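# Seat the orange-ringed plate on the block's pin

## Task

Place the plate with the orange ring flat on top of the block, sitting over the post, so that the block's pin passes through the plate's pin hole. The pin hole is the one of the plate's five small holes that differs from the other four. The plate must stay seated on its own, not held there by the robot. Finish by opening the gripper and moving the arm away.

## Robot and tools

Robot: two UFACTORY xArm-style six-joint arms, left_arm and right_arm, each with a parallel two-finger gripper. The names are labels, not image sides. In the shared scene frame the origin lies on the table top midway between the arms, +z is up, +x reaches out over the table, and left_arm sits on the +y side. Base roots: left_arm at (+0.059, +0.458, 0) m, quat_wxyz (+0.997, 0, 0, +0.075); right_arm at (-0.018, -0.456, 0) m, quat_wxyz (+0.999, 0, 0, -0.043).

Gripper geometry: the fingers extend along the gripper's +z axis and close along its y axis. The reported end-effector point sits between the finger pads when shut, roughly 2 cm short of the fingertips; closing pushes the tips about 10 mm further along +z. Fully open pad gap is 0.084 m.

Tool execute_actions. Argument actions is a list holding zero or one item. An empty list only reports the current state. An item with rows (and optional steps, 1 to 15, default 15) is a motion; an item with only steps (up to 300) is a wait that ends that many control steps after the previous result, counting your reply time. Each control step is 1/30 s. Optional pictures (boolean) toggles camera images; by default they come with every result. A refused call moves nothing.

Each row is one list of 14 numbers in [-1, 1] covering both arms together: left_arm waist, shoulder, elbow, forearm roll, wrist pitch, wrist roll, gripper opening, then the same seven for right_arm. Include all 14 even if one arm should stay still. A row is used for one step; if there are fewer rows than steps the final row repeats. The six joint values are offsets, not poses: each is measured from that arm's joint angles in the most recent result listing them (before any such result, and for later calls within the same reply, from where the arm is when the action begins). Scale: 1.0 equals 2.036 rad. Sending zeros therefore returns the arm to those reference angles; it is not a hold. The opening value is absolute: +1 fully open, -1 shut.

Joint ranges in rad (column order): waist -6.283 to 6.283, shoulder -2.304 to 2.304, elbow -4.224 to 0.061, forearm roll -6.283 to 6.283, wrist pitch -2.164 to 2.164, wrist roll -6.283 to 6.283. A request more than 0.010 rad beyond a range end is refused; true ends may differ by up to 0.010 rad, and overshooting targets are clipped there, possibly with a "joint sent to its limit" line (which may concern an earlier action). Missing that line does not prove there is room left.

Motion limits: joint targets move at most 3.14 rad/s, take 0.16 s to ramp up, and all joints of an arm are slowed together to arrive at once. Per step a target stays within 0.623 rad of the measured angle, and if targets would move the gripper more than 70 mm from its measured spot they are scaled back. Between calls the arms keep heading for the last row until they have nearly stopped or a step is HELD; after that only a fresh action moves them further, though fingers may finish opening or closing.

Result lines: the state line, left_arm: ... | right_arm: ..., gives each gripper's position (m), quat_wxyz, and linear/angular velocities in the scene frame; printed positions can be off, more so at long reach. Joint positions and Joint velocities list each arm's joints (rad, rad/s) then the pad gap (m, m/s). grip_measured is the measured opening on the command scale. "joint command not followed" means a clearance check altered or blocked joint targets on some steps; HELD marks steps where your row was partly or wholly not sent. Joint torque readings include drive output even in free air, with per-arm offset, scale and noise. MOTOR HOT warns from 65 °C; at 80 °C an OVER-TEMPERATURE FAULT brakes that arm until it cools. A TORQUE FAULT (contact torque reaching a load limit: waist 54.6, shoulder 54.6, elbow 45.5, forearm roll 24.5, wrist pitch 17.2, wrist roll 17.2 N m, held weight included) makes the arm back off slightly, pause 10 s and drop the rest of the call.

Gripping: to hold, keep commanding an opening well under grip_measured; a larger gap squeezes harder, up to about 24 N per pad for parts up to about 6 cm wide. -1 gives full force on parts about 0.5 mm thick or more. Echoing grip_measured still presses lightly; wide parts may slip. Closing fast can hit hard, sometimes forcing the fingers open.

Tool zoom_image: camera (cam_head_left, cam_head_right, cam_left_wrist, cam_right_wrist) and region [x0, y0, x1, y1] in pixels of that camera's latest 504x504 image, origin top-left, at most 504 by 504. Calibration (pinhole plus radial, OpenCV style, T_world_to_cam in metres) is supplied per camera; wrist camera poses follow their arm's joint readings, and all may be slightly off.

Tool read_manual: section "licences" returns URDF licence text; no motion. Tool finished_scene: scene is the number of the current scene; it ends and grades it irreversibly, so call it only once the plate sits seated, released, and the gripper is clear.

Avoid: dropping the plate, knocking anything off the table, hard pushes or slams, arms colliding or pressing on each other, and leaving the plate supported only by the gripper. Brief external tugs on held parts or nudges to loose objects may occur; grip firmly enough to resist them.

Each tool is called after "Request:" as a command line: name --argument value for each argument, lists and objects as JSON in quotes; but a table of rows of numbers goes row by row, as --pt "numbers of a row", without its own name.

## Session

Request:
execute_actions --actions '[]'

Scene clock: 0.00 s of 5100.00 s.
left_arm: end_effector_position=(+0.5601, +0.6038, +0.3704) grip_measured=+1.00 end_effector_quat_wxyz=(-0.192, +0.527, +0.823, -0.088) end_effector_velocity=(-0.000, +0.000, +0.000) end_effector_angular_velocity=(-0.001, +0.000, -0.000) | right_arm: end_effector_position=(+0.5774, -0.6859, +0.1510) grip_measured=+1.00 end_effector_quat_wxyz=(+0.225, +0.917, +0.130, +0.301) end_effector_velocity=(+0.000, +0.000, +0.000) end_effector_angular_velocity=(-0.000, -0.000, +0.000)
Joint positions: left_arm=[ 0.064 -0.477 -1.446  0.147 -1.374 -1.847  0.084] | right_arm=[-0.235 -0.562 -0.843 -2.874 -0.497  2.252  0.084]
Joint velocities: left_arm=[ 0.001  0.001  0.    -0.    -0.001  0.001 -0.   ] | right_arm=[ 0. -0. -0.  0. -0. -0. -0.]
Joint torques (N m, as the arm reports them, + toward a larger angle): no reading
Motor temperatures (°C, as the motors report them): left_arm=[23 21 27 25 30 25] | right_arm=[22 24 24 25 26 24]

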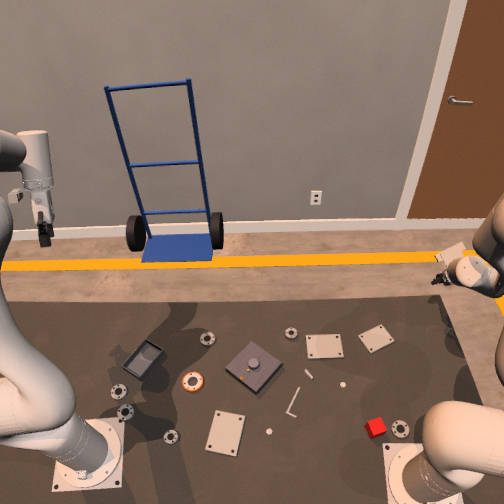

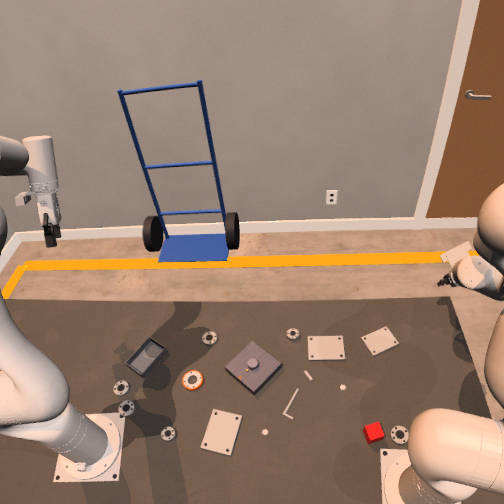

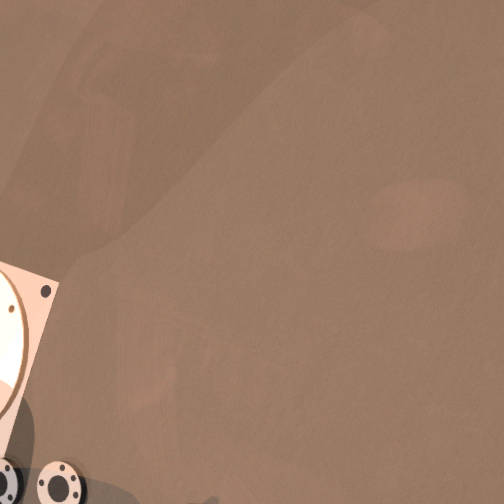

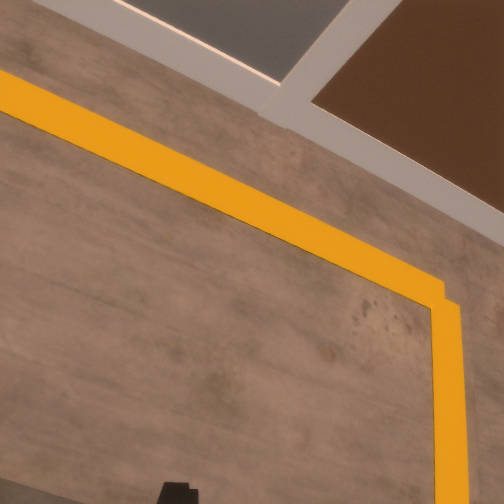

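Request:
zoom_image --camera "cam_head_left" --region '[170,325,300,415]'

Region (170, 325, 300, 415) of cam_head_left's 504x504 image, scaled by 3.877, with more detail than that image has; it fills the top 349 rows of this view, and the rest is white.

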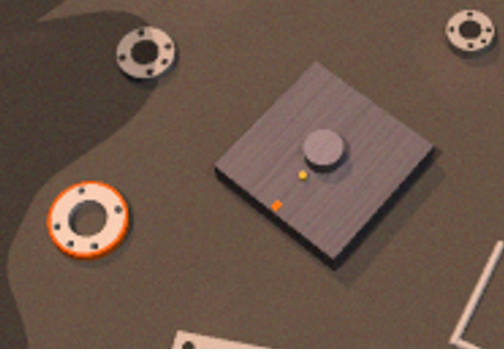

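Request:
execute_actions --actions '[{"rows":[[-0.681,0.156,0.283,-0.0722,0.3256,0.3315,1,0,0,0,0,0,0,1]]}]' --pictures false

Request:
execute_actions --actions '[{"steps":25}]'

Scene clock: 13.90 s of 5100.00 s.
left_arm: end_effector_position=(+0.5459, +0.3931, +0.3240) grip_measured=+1.00 end_effector_quat_wxyz=(-0.099, +0.788, +0.606, -0.047) end_effector_velocity=(-0.120, -0.472, -0.077) end_effector_angular_velocity=(-0.284, -0.255, -1.429) | right_arm: end_effector_position=(+0.5774, -0.6859, +0.1510) grip_measured=+1.00 end_effector_quat_wxyz=(+0.225, +0.917, +0.130, +0.301) end_effector_velocity=(-0.001, -0.002, +0.000) end_effector_angular_velocity=(-0.000, +0.000, -0.003)
Joint positions: left_arm=[-0.317 -0.322 -1.166  0.075 -1.054 -1.522  0.084] | right_arm=[-0.235 -0.562 -0.843 -2.874 -0.497  2.252  0.084]
Joint velocities: left_arm=[-0.925  0.264  0.481 -0.124  0.555  0.568  0.   ] | right_arm=[-0.003 -0.    -0.    -0.     0.    -0.    -0.   ]
Joint torques (N m, as the arm reports them, + toward a larger angle): left_arm=[ -0.55  29.91 -22.41   1.68  -0.26  -0.16] | right_arm=[ -2.71  30.82 -15.18  -0.26  -1.77   0.02]
Motor temperatures (°C, as the motors report them): left_arm=[23 21 28 25 30 25] | right_arm=[22 24 24 25 26 24]
Steps of this call (steps 1 to 90: nothing new was sent; then 10.40 s passed at rest; steps 91 to 105: all 15 steps of this action). Readings (joint positions):
91: left_arm=[0.064 -0.477 -1.446 0.147 -1.374 -1.847] | right_arm=[-0.235 -0.562 -0.843 -2.874 -0.497 2.252]
92: left_arm=[0.060 -0.475 -1.442 0.146 -1.368 -1.841] | right_arm=[-0.235 -0.562 -0.843 -2.874 -0.497 2.252]
94: left_arm=[0.012 -0.450 -1.395 0.135 -1.317 -1.790] | right_arm=[-0.235 -0.562 -0.843 -2.874 -0.497 2.252]
98: left_arm=[-0.106 -0.395 -1.298 0.109 -1.206 -1.678] | right_arm=[-0.235 -0.562 -0.843 -2.874 -0.497 2.252]
105: the state above

Scene clock: 14.73 s of 5100.00 s.
left_arm: end_effector_position=(+0.3115, +0.0744, +0.2857) grip_measured=+1.00 end_effector_quat_wxyz=(-0.015, +0.994, +0.110, -0.004) end_effector_velocity=(-0.425, -0.238, -0.036) end_effector_angular_velocity=(-0.174, -0.049, -1.284) | right_arm: end_effector_position=(+0.5774, -0.6859, +0.1510) grip_measured=+1.00 end_effector_quat_wxyz=(+0.225, +0.917, +0.130, +0.301) end_effector_velocity=(+0.000, +0.001, +0.000) end_effector_angular_velocity=(+0.000, -0.001, +0.000)
Joint positions: left_arm=[-1.145 -0.183 -0.913  0.011 -0.761 -1.223  0.084] | right_arm=[-0.235 -0.562 -0.843 -2.874 -0.497  2.252  0.084]
Joint velocities: left_arm=[-1.034  0.137  0.248 -0.063  0.286  0.295  0.   ] | right_arm=[ 0.001  0.    -0.     0.    -0.     0.001  0.   ]
Joint torques (N m, as the arm reports them, + toward a larger angle): left_arm=[  1.46  27.34 -22.01   1.43   0.11   0.09] | right_arm=[ -2.06  30.59 -14.78  -0.06  -1.82   0.08]
Motor temperatures (°C, as the motors report them): left_arm=[23 21 28 25 30 25] | right_arm=[22 24 24 25 26 24]
Steps of this call (steps 1 to 25: the robot went on to your last target). Readings (joint positions):
1: left_arm=[-0.348 -0.314 -1.150 0.071 -1.035 -1.503] | right_arm=[-0.235 -0.562 -0.843 -2.874 -0.497 2.252]
2: left_arm=[-0.379 -0.305 -1.135 0.068 -1.018 -1.485] | right_arm=[-0.235 -0.562 -0.843 -2.874 -0.497 2.252]
4: left_arm=[-0.442 -0.290 -1.107 0.060 -0.986 -1.452] | right_arm=[-0.235 -0.562 -0.843 -2.874 -0.497 2.252]
8: left_arm=[-0.571 -0.263 -1.059 0.048 -0.930 -1.395] | right_arm=[-0.235 -0.562 -0.843 -2.874 -0.497 2.252]
25: the state above
camera_calibration (this result's frames):
cam_left_wrist: T_world_to_cam=[[0.231448, -0.972289, -0.0329448, 0.0429679], [-0.972745, -0.230799, -0.0223515, 0.395757], [0.0141285, 0.0372201, -0.999207, 0.407626], [0, 0, 0, 1]] pos_world=[0.369266, 0.117946, 0.417564]

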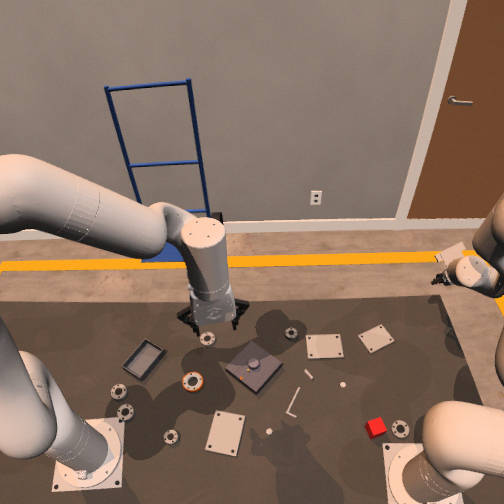

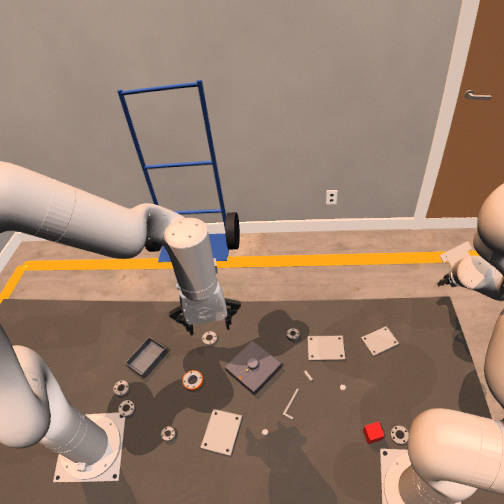

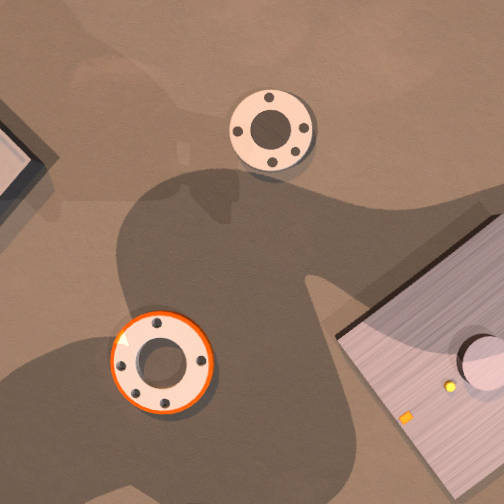

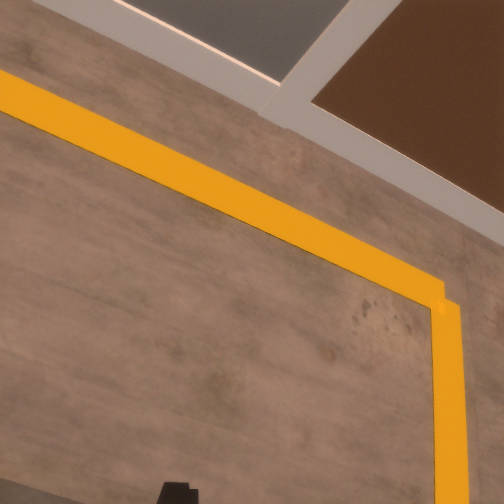

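Request:
execute_actions --actions '[{"steps":15}]'

Request:
zoom_image --camera "cam_left_wrist" --region '[252,100,504,352]'

Request:
zoom_image --camera "cam_left_wrist" --region '[0,180,252,432]'

Scene clock: 16.53 s of 5100.00 s.
left_arm: end_effector_position=(+0.2357, +0.0406, +0.2795) grip_measured=+1.00 end_effector_quat_wxyz=(-0.000, +1.000, +0.000, -0.000) end_effector_velocity=(-0.000, +0.000, -0.000) end_effector_angular_velocity=(+0.001, +0.000, +0.001) | right_arm: end_effector_position=(+0.5774, -0.6859, +0.1510) grip_measured=+1.00 end_effector_quat_wxyz=(+0.225, +0.917, +0.130, +0.301) end_effector_velocity=(+0.000, -0.000, +0.000) end_effector_angular_velocity=(-0.000, -0.001, -0.001)
Joint positions: left_arm=[-1.322 -0.16  -0.87   0.    -0.711 -1.172  0.084] | right_arm=[-0.235 -0.562 -0.843 -2.874 -0.497  2.252  0.084]
Joint velocities: left_arm=[-0.    -0.     0.     0.    -0.    -0.001 -0.   ] | right_arm=[-0.     0.    -0.     0.001 -0.    -0.    -0.   ]
Joint torques (N m, as the arm reports them, + toward a larger angle): left_arm=[ -1.49  24.47 -23.53   1.39   0.22   0.12] | right_arm=[ -2.49  30.84 -14.71  -0.25  -1.86   0.1 ]
Motor temperatures (°C, as the motors report them): left_arm=[23 21 28 25 30 25] | right_arm=[22 24 24 25 26 24]
Steps of this call (steps 1 to 30: the robot went on to your last target; steps 31 to 54: nothing new was sent). Readings (joint positions):
1: left_arm=[-1.179 -0.179 -0.905 0.009 -0.751 -1.213] | right_arm=[-0.235 -0.562 -0.843 -2.874 -0.497 2.252]
2: left_arm=[-1.214 -0.174 -0.896 0.007 -0.741 -1.203] | right_arm=[-0.235 -0.562 -0.843 -2.874 -0.497 2.252]
4: left_arm=[-1.279 -0.165 -0.881 0.003 -0.724 -1.185] | right_arm=[-0.235 -0.562 -0.843 -2.874 -0.497 2.252]
8: left_arm=[-1.320 -0.160 -0.871 0.000 -0.712 -1.173] | right_arm=[-0.235 -0.562 -0.843 -2.874 -0.497 2.252]
54: the state above
All arms were judged still, so your last target was given up. Only a new action makes them travel on or press farther. Fingers that are still opening or closing keep moving.
camera_calibration (this result's frames):
cam_left_wrist: T_world_to_cam=[[0.0136871, -0.999904, -0.00198202, 0.0712444], [-0.999583, -0.0136323, -0.0254375, 0.31249], [0.0254081, 0.00232936, -0.999674, 0.402739], [0, 0, 0, 1]] pos_world=[0.301152, 0.0745594, 0.410698]

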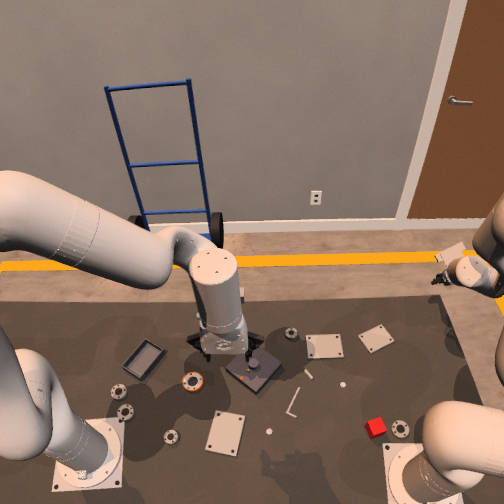

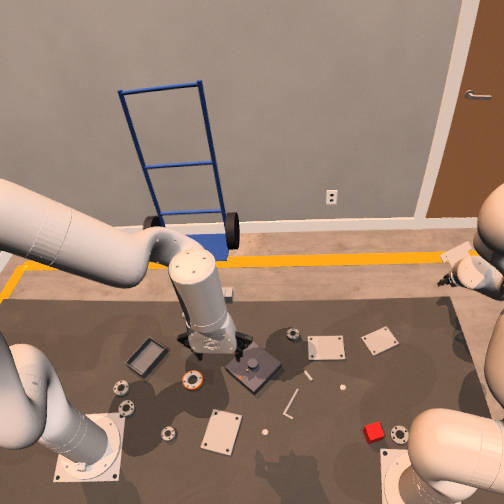

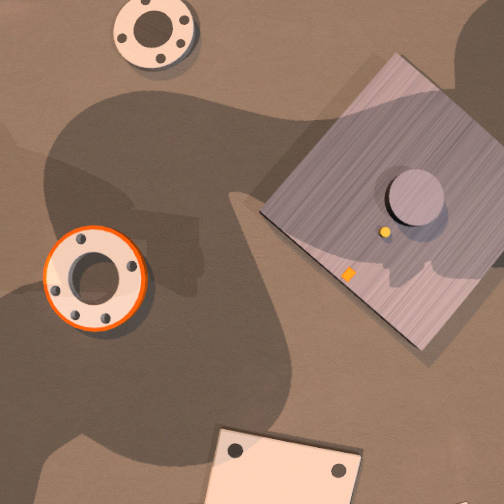

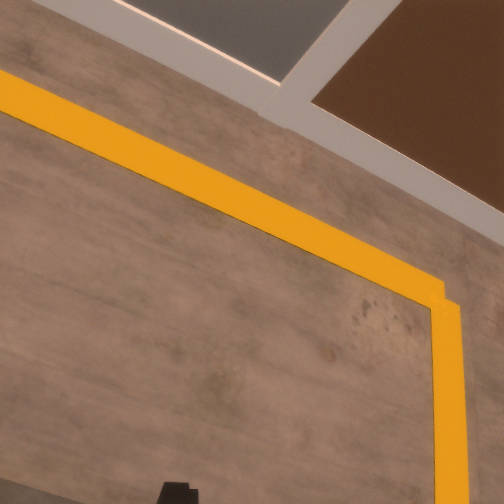

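Region (252, 100, 504, 352) of cam_left_wrist's 504x504 image, scaled by 2.000, with more detail than that image has.

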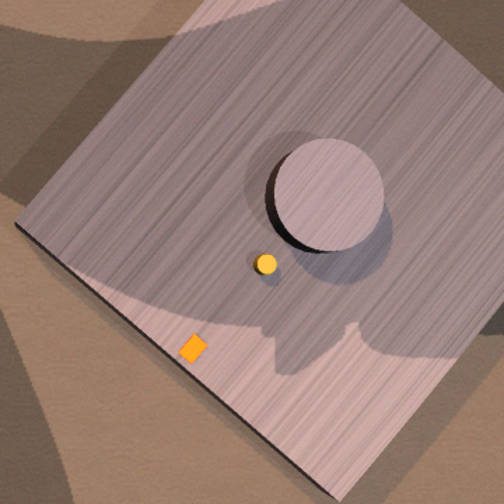

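Region (0, 180, 252, 432) of cam_left_wrist's 504x504 image, scaled by 2.000, with more detail than that image has.

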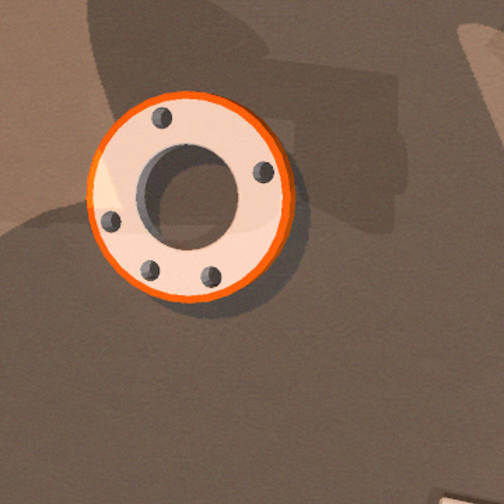

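Request:
execute_actions --actions '[{"rows":[[0.1405,-0.1532,0.1414,0,0.295,-1,1,0,0,0,0,0,0,1]]}]' --pictures false

Request:
execute_actions --actions '[{"steps":22}]'

Scene clock: 23.90 s of 5100.00 s.
left_arm: end_effector_position=(+0.2907, +0.1211, +0.1157) grip_measured=+1.00 end_effector_quat_wxyz=(-0.000, +0.914, +0.406, -0.000) end_effector_velocity=(+0.055, +0.230, -0.305) end_effector_angular_velocity=(-0.001, -0.002, +2.731) | right_arm: end_effector_position=(+0.5774, -0.6859, +0.1510) grip_measured=+1.00 end_effector_quat_wxyz=(+0.225, +0.917, +0.130, +0.301) end_effector_velocity=(-0.000, -0.000, -0.000) end_effector_angular_velocity=(+0.001, +0.002, +0.000)
Joint positions: left_arm=[-1.12  -0.38  -0.667  0.    -0.288 -1.806  0.084] | right_arm=[-0.235 -0.562 -0.843 -2.874 -0.497  2.252  0.084]
Joint velocities: left_arm=[ 0.429 -0.466  0.431 -0.     0.899 -2.302 -0.   ] | right_arm=[-0.001 -0.    -0.    -0.001  0.001 -0.    -0.   ]
Joint torques (N m, as the arm reports them, + toward a larger angle): left_arm=[ -5.66  26.95 -15.85   0.84  -0.01  -0.54] | right_arm=[ -3.12  31.12 -14.71  -0.17  -1.82   0.1 ]
Motor temperatures (°C, as the motors report them): left_arm=[23 21 28 25 30 25] | right_arm=[22 24 24 25 26 24]
Steps of this call (steps 1 to 90: nothing new was sent; then 3.87 s passed at rest; steps 91 to 105: all 15 steps of this action). Readings (joint positions):
91: left_arm=[-1.322 -0.160 -0.870 0.000 -0.711 -1.172] | right_arm=[-0.235 -0.562 -0.843 -2.874 -0.497 2.252]
92: left_arm=[-1.320 -0.162 -0.869 0.000 -0.705 -1.178] | right_arm=[-0.235 -0.562 -0.843 -2.874 -0.497 2.252]
94: left_arm=[-1.296 -0.187 -0.846 0.000 -0.651 -1.234] | right_arm=[-0.235 -0.562 -0.843 -2.874 -0.497 2.252]
98: left_arm=[-1.227 -0.263 -0.775 0.000 -0.512 -1.397] | right_arm=[-0.235 -0.562 -0.843 -2.874 -0.497 2.252]
105: the state above

Scene clock: 24.63 s of 5100.00 s.
left_arm: end_effector_position=(+0.2958, +0.1691, +0.0603) grip_measured=+1.00 end_effector_quat_wxyz=(+0.000, +0.399, +0.917, -0.000) end_effector_velocity=(-0.001, +0.001, -0.001) end_effector_angular_velocity=(+0.003, +0.003, +0.013) | right_arm: end_effector_position=(+0.5774, -0.6859, +0.1510) grip_measured=+1.00 end_effector_quat_wxyz=(+0.225, +0.917, +0.130, +0.301) end_effector_velocity=(+0.000, +0.001, +0.000) end_effector_angular_velocity=(+0.000, +0.000, +0.001)
Joint positions: left_arm=[-1.036 -0.471 -0.583  0.    -0.111 -3.207  0.084] | right_arm=[-0.235 -0.562 -0.843 -2.874 -0.497  2.252  0.084]
Joint velocities: left_arm=[ 0.001 -0.001  0.001 -0.001 -0.002 -0.011  0.   ] | right_arm=[ 0.001  0.    -0.     0.     0.001 -0.     0.   ]
Joint torques (N m, as the arm reports them, + toward a larger angle): left_arm=[ -1.1   26.49 -13.62   0.47   0.2    0.21] | right_arm=[ -3.19  30.52 -14.83  -0.12  -1.79   0.12]
Motor temperatures (°C, as the motors report them): left_arm=[23 21 28 25 30 25] | right_arm=[22 24 24 25 26 24]
Steps of this call (steps 1 to 22: the robot went on to your last target). Readings (joint positions):
1: left_arm=[-1.106 -0.395 -0.653 0.000 -0.259 -1.887] | right_arm=[-0.235 -0.562 -0.843 -2.874 -0.497 2.252]
2: left_arm=[-1.093 -0.410 -0.639 0.000 -0.230 -1.977] | right_arm=[-0.235 -0.562 -0.843 -2.874 -0.497 2.252]
4: left_arm=[-1.069 -0.436 -0.615 0.000 -0.180 -2.176] | right_arm=[-0.235 -0.562 -0.843 -2.874 -0.497 2.252]
8: left_arm=[-1.044 -0.463 -0.590 0.000 -0.128 -2.592] | right_arm=[-0.235 -0.562 -0.843 -2.874 -0.497 2.252]
22: the state above
camera_calibration (this result's frames):
cam_left_wrist: T_world_to_cam=[[0.722564, 0.691302, -0.00144107, -0.297219], [0.691061, -0.722364, -0.0250115, -0.0115215], [-0.0183315, 0.0170766, -0.999686, 0.192167], [0, 0, 0, 1]] pos_world=[0.226245, 0.193864, 0.19139]

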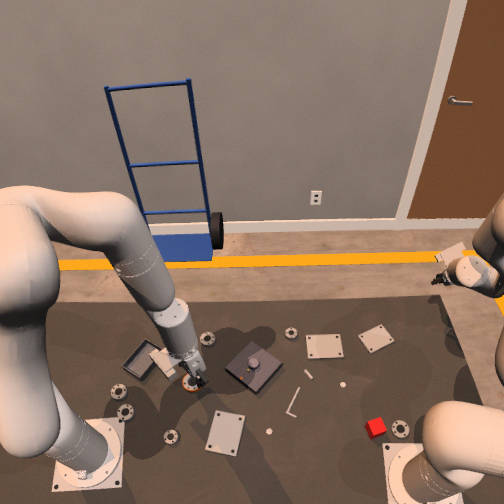

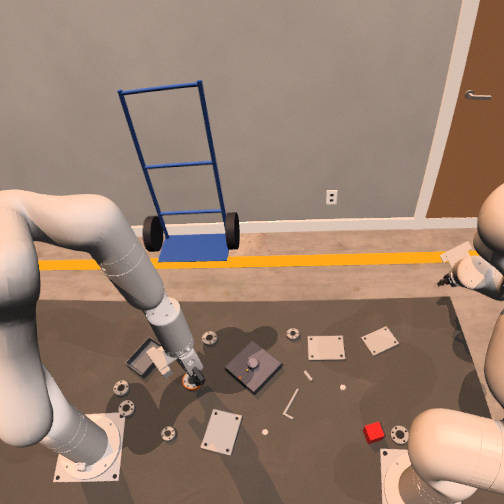

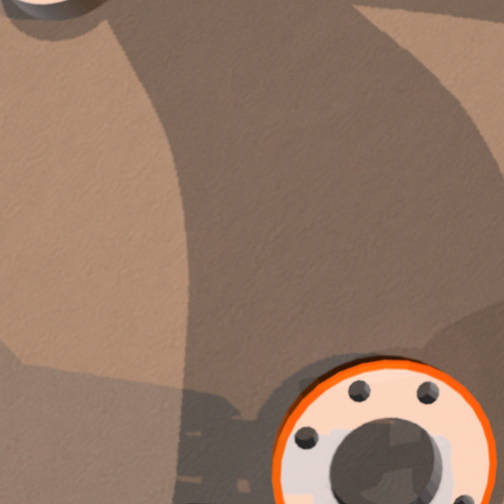

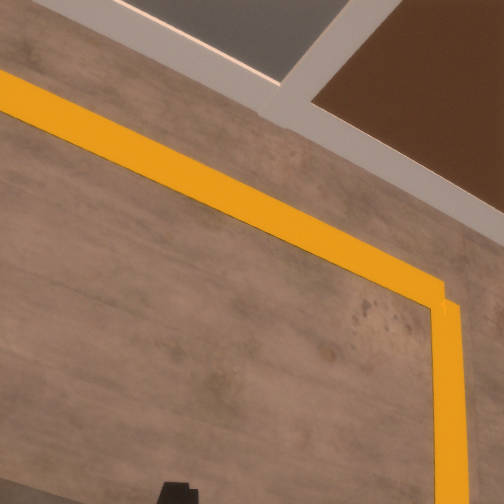

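Request:
execute_actions --actions '[{"rows":[[0.0015,-0.0538,-0.0008,0,0.053,0,1,0,0,0,0,0,0,1]]}]'

Request:
zoom_image --camera "cam_head_right" --region '[150,330,230,410]'

Scene clock: 31.47 s of 5100.00 s.
left_arm: end_effector_position=(+0.2918, +0.1758, +0.0203) grip_measured=+1.00 end_effector_quat_wxyz=(+0.001, +0.397, +0.918, -0.000) end_effector_velocity=(-0.001, +0.001, -0.001) end_effector_angular_velocity=(+0.001, +0.001, +0.000) | right_arm: end_effector_position=(+0.5774, -0.6859, +0.1510) grip_measured=+1.00 end_effector_quat_wxyz=(+0.225, +0.917, +0.130, +0.301) end_effector_velocity=(+0.000, -0.000, -0.000) end_effector_angular_velocity=(+0.000, -0.000, -0.001)
Joint positions: left_arm=[-1.033 -0.58  -0.584  0.    -0.003 -3.207  0.084] | right_arm=[-0.235 -0.562 -0.843 -2.874 -0.497  2.252  0.084]
Joint velocities: left_arm=[ 0.    -0.002  0.001 -0.     0.002  0.     0.   ] | right_arm=[ 0.    -0.    -0.     0.002 -0.    -0.     0.   ]
Joint torques (N m, as the arm reports them, + toward a larger angle): left_arm=[ -0.1   27.58 -11.31   0.52   0.16   0.26] | right_arm=[ -2.62  30.82 -14.94  -0.08  -1.8    0.11]
Motor temperatures (°C, as the motors report them): left_arm=[23 21 28 25 30 25] | right_arm=[22 24 24 25 26 24]
Steps of this call (steps 1 to 30: the robot went on to your last target; steps 31 to 90: nothing new was sent; then 3.33 s passed at rest; steps 91 to 105: all 15 steps of this action). Readings (joint positions):
91: left_arm=[-1.036 -0.472 -0.583 0.000 -0.111 -3.208] | right_arm=[-0.235 -0.562 -0.843 -2.874 -0.497 2.252]
92: left_arm=[-1.036 -0.476 -0.583 0.000 -0.105 -3.208] | right_arm=[-0.235 -0.562 -0.843 -2.874 -0.497 2.252]
94: left_arm=[-1.035 -0.523 -0.585 0.000 -0.056 -3.207] | right_arm=[-0.235 -0.562 -0.843 -2.874 -0.497 2.252]
98: left_arm=[-1.033 -0.580 -0.583 0.000 -0.006 -3.207] | right_arm=[-0.235 -0.562 -0.843 -2.874 -0.497 2.252]
105: the state above
camera_calibration (this result's frames):
cam_left_wrist: T_world_to_cam=[[0.72046, 0.693495, -0.00152068, -0.298748], [0.693265, -0.720274, -0.0242735, -0.00595063], [-0.0179289, 0.0164338, -0.999704, 0.152051], [0, 0, 0, 1]] pos_world=[0.222088, 0.200396, 0.151407]

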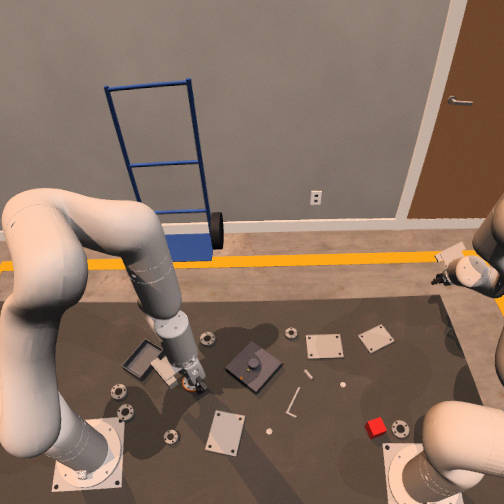

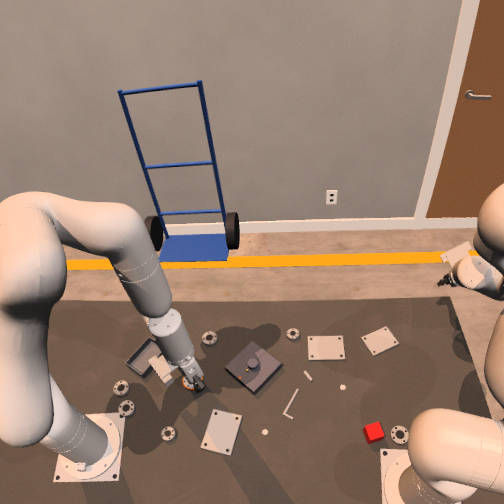

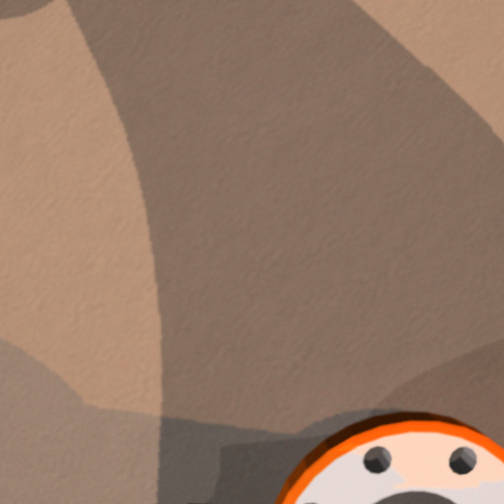

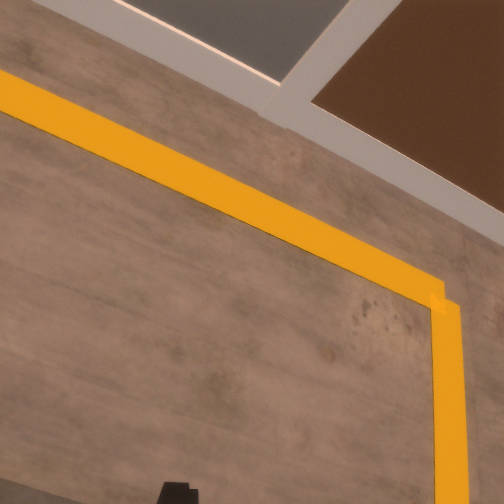

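Region (150, 330, 230, 410) of cam_head_right's 504x504 image, scaled by 6.300, with more detail than that image has.

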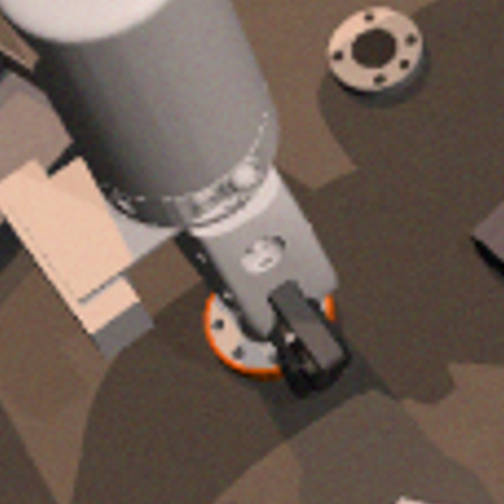

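Request:
execute_actions --actions '[{"rows":[[0,0,0,0,0,0,0.8,0,0,0,0,0,0,1],[0,0,0,0,0,0,0.7,0,0,0,0,0,0,1],[0,0,0,0,0,0,0.6,0,0,0,0,0,0,1],[0,0,0,0,0,0,0.55,0,0,0,0,0,0,1],[0,0,0,0,0,0,0.5,0,0,0,0,0,0,1],[0,0,0,0,0,0,0.45,0,0,0,0,0,0,1],[0,0,0,0,0,0,0.4,0,0,0,0,0,0,1],[0,0,0,0,0,0,0.3,0,0,0,0,0,0,1],[0,0,0,0,0,0,0.1,0,0,0,0,0,0,1]]}]'

Scene clock: 35.50 s of 5100.00 s.
left_arm: end_effector_position=(+0.2918, +0.1758, +0.0204) grip_measured=+0.45 end_effector_quat_wxyz=(+0.001, +0.397, +0.918, -0.000) end_effector_velocity=(-0.000, +0.000, -0.000) end_effector_angular_velocity=(+0.001, +0.001, +0.002) | right_arm: end_effector_position=(+0.5774, -0.6859, +0.1510) grip_measured=+1.00 end_effector_quat_wxyz=(+0.225, +0.917, +0.130, +0.301) end_effector_velocity=(+0.001, +0.001, +0.001) end_effector_angular_velocity=(-0.001, -0.001, +0.002)
Joint positions: left_arm=[-1.033 -0.58  -0.585  0.    -0.003 -3.207  0.063] | right_arm=[-0.235 -0.562 -0.843 -2.874 -0.497  2.252  0.084]
Joint velocities: left_arm=[ 0.    -0.001 -0.001  0.    -0.001 -0.002  0.   ] | right_arm=[ 0.001  0.    -0.001 -0.001  0.    -0.    -0.   ]
Joint torques (N m, as the arm reports them, + toward a larger angle): left_arm=[ -1.57  24.59 -11.43   0.41   0.69   0.24] | right_arm=[ -2.26  30.93 -15.08  -0.26  -1.88   0.01]
Motor temperatures (°C, as the motors report them): left_arm=[23 21 28 25 30 25] | right_arm=[22 24 24 25 26 24]
Steps of this call (steps 1 to 15: the robot went on to your last target; steps 16 to 90: nothing new was sent; then 0.53 s passed at rest; steps 91 to 105: all 15 steps of this action). Readings (joint positions):
91: left_arm=[-1.033 -0.581 -0.584 0.000 -0.003 -3.207] | right_arm=[-0.235 -0.562 -0.843 -2.874 -0.497 2.252]
92: left_arm=[-1.033 -0.581 -0.584 0.000 -0.003 -3.207] | right_arm=[-0.235 -0.562 -0.843 -2.874 -0.497 2.252]
94: left_arm=[-1.033 -0.580 -0.584 0.000 -0.003 -3.207] | right_arm=[-0.235 -0.562 -0.843 -2.874 -0.497 2.252]
98: left_arm=[-1.033 -0.580 -0.585 0.000 -0.003 -3.207] | right_arm=[-0.235 -0.562 -0.843 -2.874 -0.497 2.252]
105: the state above
camera_calibration (this result's frames):
cam_left_wrist: T_world_to_cam=[[0.720439, 0.693516, -0.00151565, -0.298755], [0.693285, -0.720253, -0.0243372, -0.00598726], [-0.0179699, 0.0164827, -0.999703, 0.152142], [0, 0, 0, 1]] pos_world=[0.22212, 0.200371, 0.151498]

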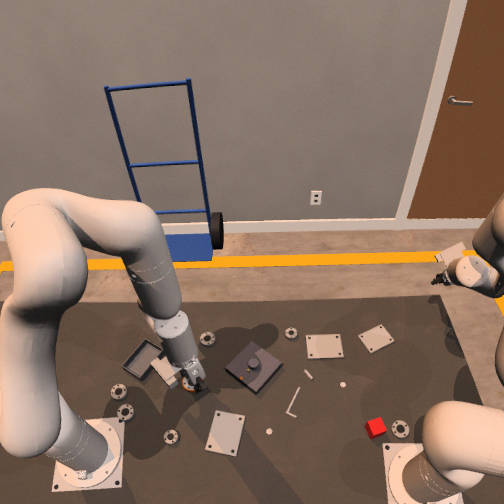

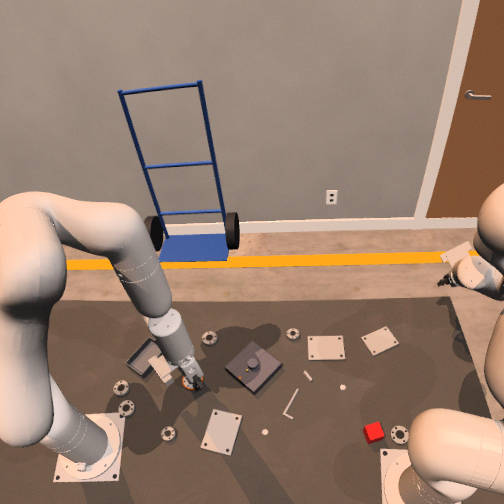

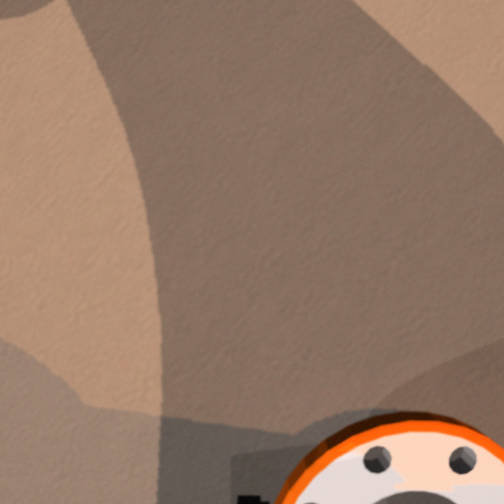

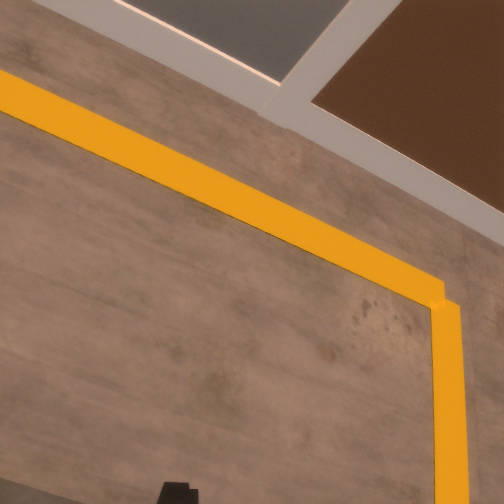

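Request:
execute_actions --actions '[{"rows":[[0,0.01,0,0,-0.01,0,0.1,0,0,0,0,0,0,1],[0,0.02,0,0,-0.02,0,0.1,0,0,0,0,0,0,1],[0,0.035,0,0,-0.035,0,0.1,0,0,0,0,0,0,1],[0,0.05,0,0,-0.05,0,0.1,0,0,0,0,0,0,1],[0,0.065,0,0,-0.065,0,0.1,0,0,0,0,0,0,1],[0,0.08,0,0,-0.08,0,0.1,0,0,0,0,0,0,1],[0,0.085,0,0,-0.085,0,0.1,0,0,0,0,0,0,1],[0,0.085,0,0,-0.085,0,0.1,0,0,0,0,0,0,1],[0,0.085,0,0,-0.085,0,0.1,0,0,0,0,0,0,1],[-0.0735,-0.0938,-0.3033,0,-0.2105,0.0346,0.1,0,0,0,0,0,0,1]]}]' --pictures false

Request:
execute_actions --actions '[{"steps":22}]'

Scene clock: 44.77 s of 5100.00 s.
left_arm: end_effector_position=(+0.3214, +0.1130, +0.0825) grip_measured=+0.45 end_effector_quat_wxyz=(+0.000, +0.423, +0.906, -0.000) end_effector_velocity=(+0.185, -0.469, -0.007) end_effector_angular_velocity=(-0.024, -0.019, -0.464) | right_arm: end_effector_position=(+0.5774, -0.6859, +0.1510) grip_measured=+1.00 end_effector_quat_wxyz=(+0.225, +0.917, +0.130, +0.301) end_effector_velocity=(+0.000, +0.001, -0.000) end_effector_angular_velocity=(+0.000, +0.000, +0.002)
Joint positions: left_arm=[-1.073 -0.502 -0.739  0.    -0.236 -3.189  0.063] | right_arm=[-0.235 -0.562 -0.843 -2.874 -0.497  2.252  0.084]
Joint velocities: left_arm=[-0.314 -0.775 -1.336  0.002 -0.53   0.148  0.   ] | right_arm=[ 0.002 -0.    -0.    -0.     0.     0.    -0.   ]
Joint torques (N m, as the arm reports them, + toward a larger angle): left_arm=[ -0.88  36.66 -10.16   0.69  -0.3    0.47] | right_arm=[ -2.96  30.86 -14.93  -0.23  -1.8    0.04]
Motor temperatures (°C, as the motors report them): left_arm=[23 21 28 25 30 25] | right_arm=[22 24 24 25 26 24]
Steps of this call (steps 1 to 15: the robot went on to your last target; steps 16 to 90: nothing new was sent; then 5.77 s passed at rest; steps 91 to 105: all 15 steps of this action). Readings (joint positions):
91: left_arm=[-1.033 -0.580 -0.584 0.000 -0.003 -3.207] | right_arm=[-0.235 -0.562 -0.843 -2.874 -0.497 2.252]
92: left_arm=[-1.033 -0.577 -0.584 0.000 -0.007 -3.207] | right_arm=[-0.235 -0.562 -0.843 -2.874 -0.497 2.252]
94: left_arm=[-1.033 -0.553 -0.583 0.000 -0.032 -3.207] | right_arm=[-0.235 -0.562 -0.843 -2.874 -0.497 2.252]
98: left_arm=[-1.033 -0.453 -0.585 0.000 -0.130 -3.207] | right_arm=[-0.235 -0.562 -0.843 -2.874 -0.497 2.252]
105: the state above

Scene clock: 45.50 s of 5100.00 s.
left_arm: end_effector_position=(+0.3599, -0.0441, +0.0750) grip_measured=+0.45 end_effector_quat_wxyz=(-0.000, +0.496, +0.869, +0.000) end_effector_velocity=(-0.000, -0.002, -0.001) end_effector_angular_velocity=(-0.001, -0.000, -0.003) | right_arm: end_effector_position=(+0.5774, -0.6859, +0.1510) grip_measured=+1.00 end_effector_quat_wxyz=(+0.225, +0.917, +0.130, +0.301) end_effector_velocity=(-0.000, +0.000, -0.000) end_effector_angular_velocity=(+0.000, +0.000, -0.001)
Joint positions: left_arm=[-1.183 -0.77  -1.201  0.    -0.432 -3.136  0.063] | right_arm=[-0.235 -0.562 -0.843 -2.874 -0.497  2.252  0.084]
Joint velocities: left_arm=[-0.002 -0.004 -0.005 -0.    -0.001  0.001  0.   ] | right_arm=[ 0.    -0.     0.     0.001 -0.     0.    -0.   ]
Joint torques (N m, as the arm reports them, + toward a larger angle): left_arm=[ -1.65  39.   -19.23   0.87   0.27   0.08] | right_arm=[ -2.34  30.8  -14.81  -0.05  -1.79   0.1 ]
Motor temperatures (°C, as the motors report them): left_arm=[23 21 28 25 30 25] | right_arm=[22 24 24 25 26 24]
Steps of this call (steps 1 to 22: the robot went on to your last target). Readings (joint positions):
1: left_arm=[-1.083 -0.527 -0.782 0.000 -0.254 -3.184] | right_arm=[-0.235 -0.562 -0.843 -2.874 -0.497 2.252]
2: left_arm=[-1.093 -0.551 -0.824 0.000 -0.272 -3.179] | right_arm=[-0.235 -0.562 -0.843 -2.874 -0.497 2.252]
4: left_arm=[-1.113 -0.602 -0.910 0.000 -0.308 -3.170] | right_arm=[-0.235 -0.562 -0.843 -2.874 -0.497 2.252]
8: left_arm=[-1.156 -0.705 -1.088 0.000 -0.383 -3.149] | right_arm=[-0.235 -0.562 -0.843 -2.874 -0.497 2.252]
22: the state above
camera_calibration (this result's frames):
cam_left_wrist: T_world_to_cam=[[0.854288, 0.519798, -0.00132992, -0.251136], [0.519584, -0.854005, -0.0266257, -0.153504], [-0.0149757, 0.022055, -0.999645, 0.210671], [0, 0, 0, 1]] pos_world=[0.297456, -0.00519932, 0.206175]

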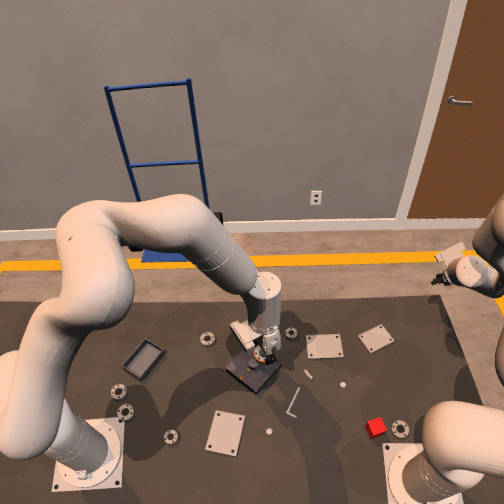

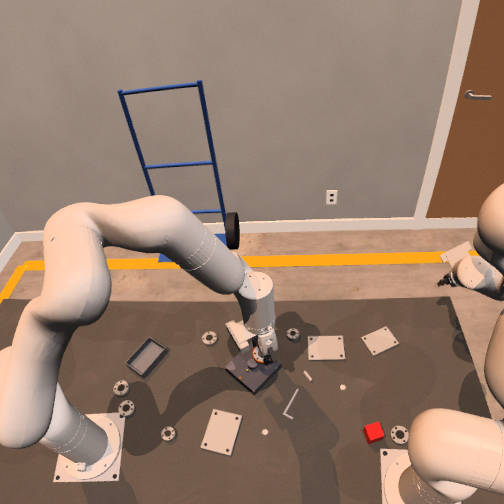

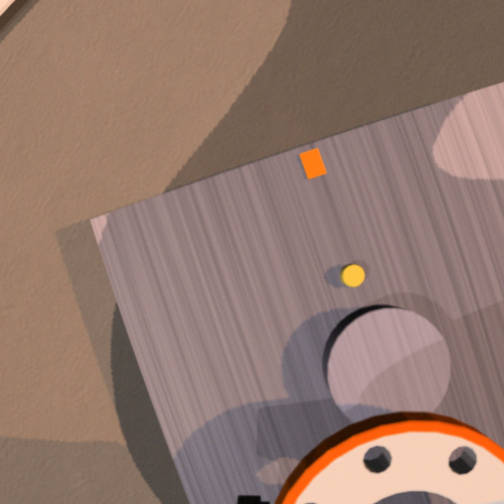

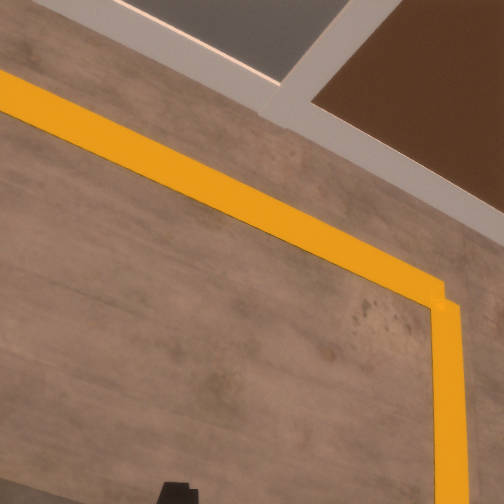

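Request:
zoom_image --camera "cam_left_wrist" --region '[252,252,504,504]'

Region (252, 252, 504, 504) of cam_left_wrist's 504x504 image, scaled by 2.000, with more detail than that image has.

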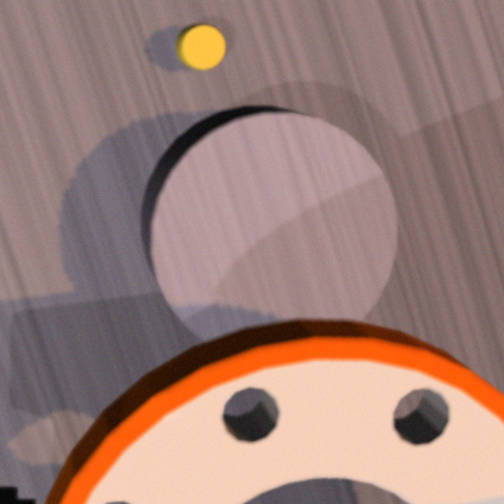

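Request:
execute_actions --actions '[{"rows":[[-0.0011,0.0242,0.0599,0,0.036,-0.002,0.1,0,0,0,0,0,0,1]]}]'

Scene clock: 53.93 s of 5100.00 s.
left_arm: end_effector_position=(+0.3393, -0.0121, +0.0661) grip_measured=+0.45 end_effector_quat_wxyz=(-0.000, +0.495, +0.869, +0.000) end_effector_velocity=(-0.000, +0.000, +0.001) end_effector_angular_velocity=(-0.000, +0.000, +0.001) | right_arm: end_effector_position=(+0.5774, -0.6859, +0.1510) grip_measured=+1.00 end_effector_quat_wxyz=(+0.225, +0.917, +0.130, +0.301) end_effector_velocity=(-0.000, +0.000, -0.000) end_effector_angular_velocity=(+0.000, +0.001, +0.001)
Joint positions: left_arm=[-1.185 -0.721 -1.08   0.    -0.359 -3.14   0.063] | right_arm=[-0.235 -0.562 -0.843 -2.874 -0.497  2.252  0.084]
Joint velocities: left_arm=[ 0.     0.002  0.002 -0.001 -0.001  0.     0.   ] | right_arm=[ 0.    -0.     0.    -0.001  0.     0.    -0.   ]
Joint torques (N m, as the arm reports them, + toward a larger angle): left_arm=[ -0.4   37.49 -18.04   1.09   0.13   0.3 ] | right_arm=[ -2.71  30.47 -14.9   -0.12  -1.8    0.08]
Motor temperatures (°C, as the motors report them): left_arm=[23 21 28 25 30 25] | right_arm=[22 24 24 25 26 24]
Steps of this call (steps 1 to 15: the robot went on to your last target; steps 16 to 90: nothing new was sent; then 4.93 s passed at rest; steps 91 to 105: all 15 steps of this action). Readings (joint positions):
91: left_arm=[-1.183 -0.771 -1.202 0.000 -0.432 -3.136] | right_arm=[-0.235 -0.562 -0.843 -2.874 -0.497 2.252]
92: left_arm=[-1.183 -0.769 -1.197 0.000 -0.428 -3.136] | right_arm=[-0.235 -0.562 -0.843 -2.874 -0.497 2.252]
94: left_arm=[-1.184 -0.748 -1.147 0.000 -0.396 -3.138] | right_arm=[-0.235 -0.562 -0.843 -2.874 -0.497 2.252]
98: left_arm=[-1.185 -0.722 -1.082 0.000 -0.362 -3.140] | right_arm=[-0.235 -0.562 -0.843 -2.874 -0.497 2.252]
105: the state above
camera_calibration (this result's frames):
cam_left_wrist: T_world_to_cam=[[0.853344, 0.521347, -0.00134534, -0.249862], [0.521146, -0.853082, -0.0256561, -0.116231], [-0.0145234, 0.0211924, -0.99967, 0.200625], [0, 0, 0, 1]] pos_world=[0.276705, 0.0268585, 0.197241]
cam_right_wrist: T_world_to_cam=[[0.107801, -0.857741, 0.502652, -0.696694], [-0.786152, -0.383036, -0.485023, 0.332175], [0.608558, -0.342875, -0.715607, -0.348309], [0, 0, 0, 1]] pos_world=[0.548211, -0.589775, 0.262055]

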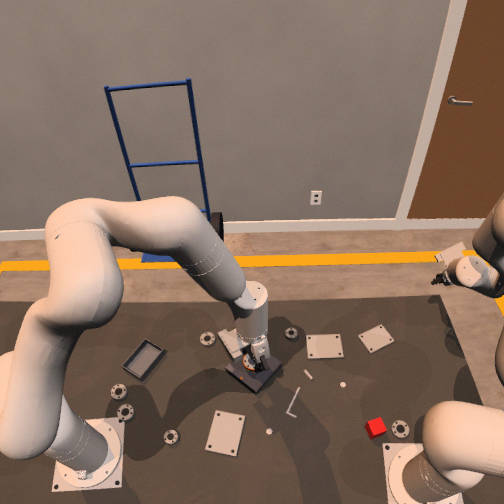

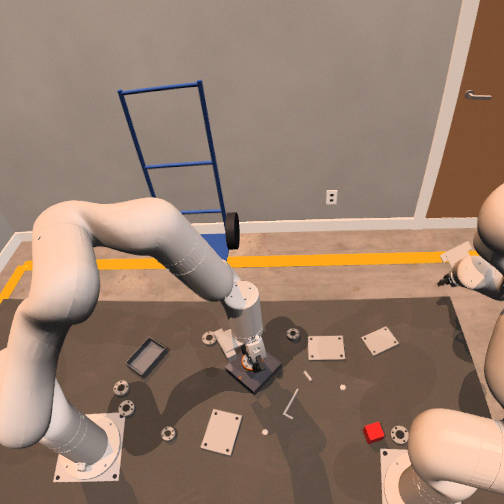

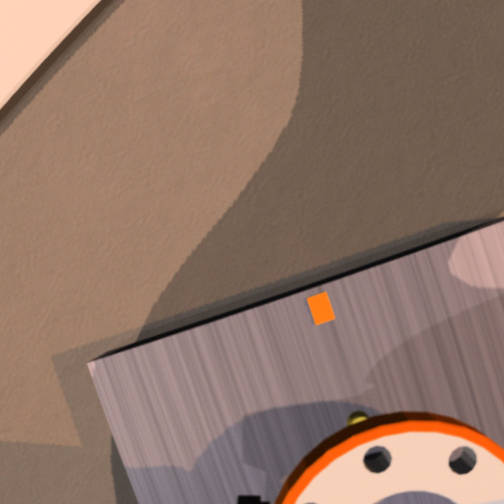

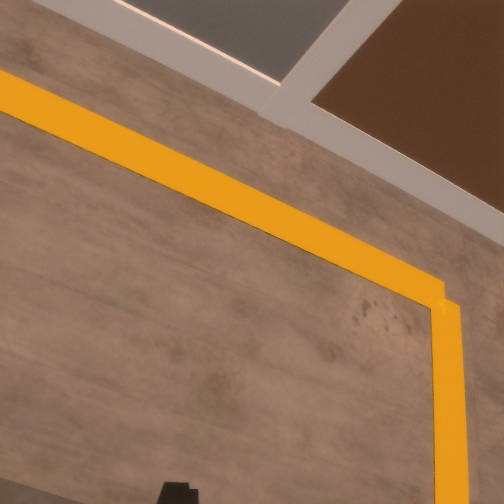

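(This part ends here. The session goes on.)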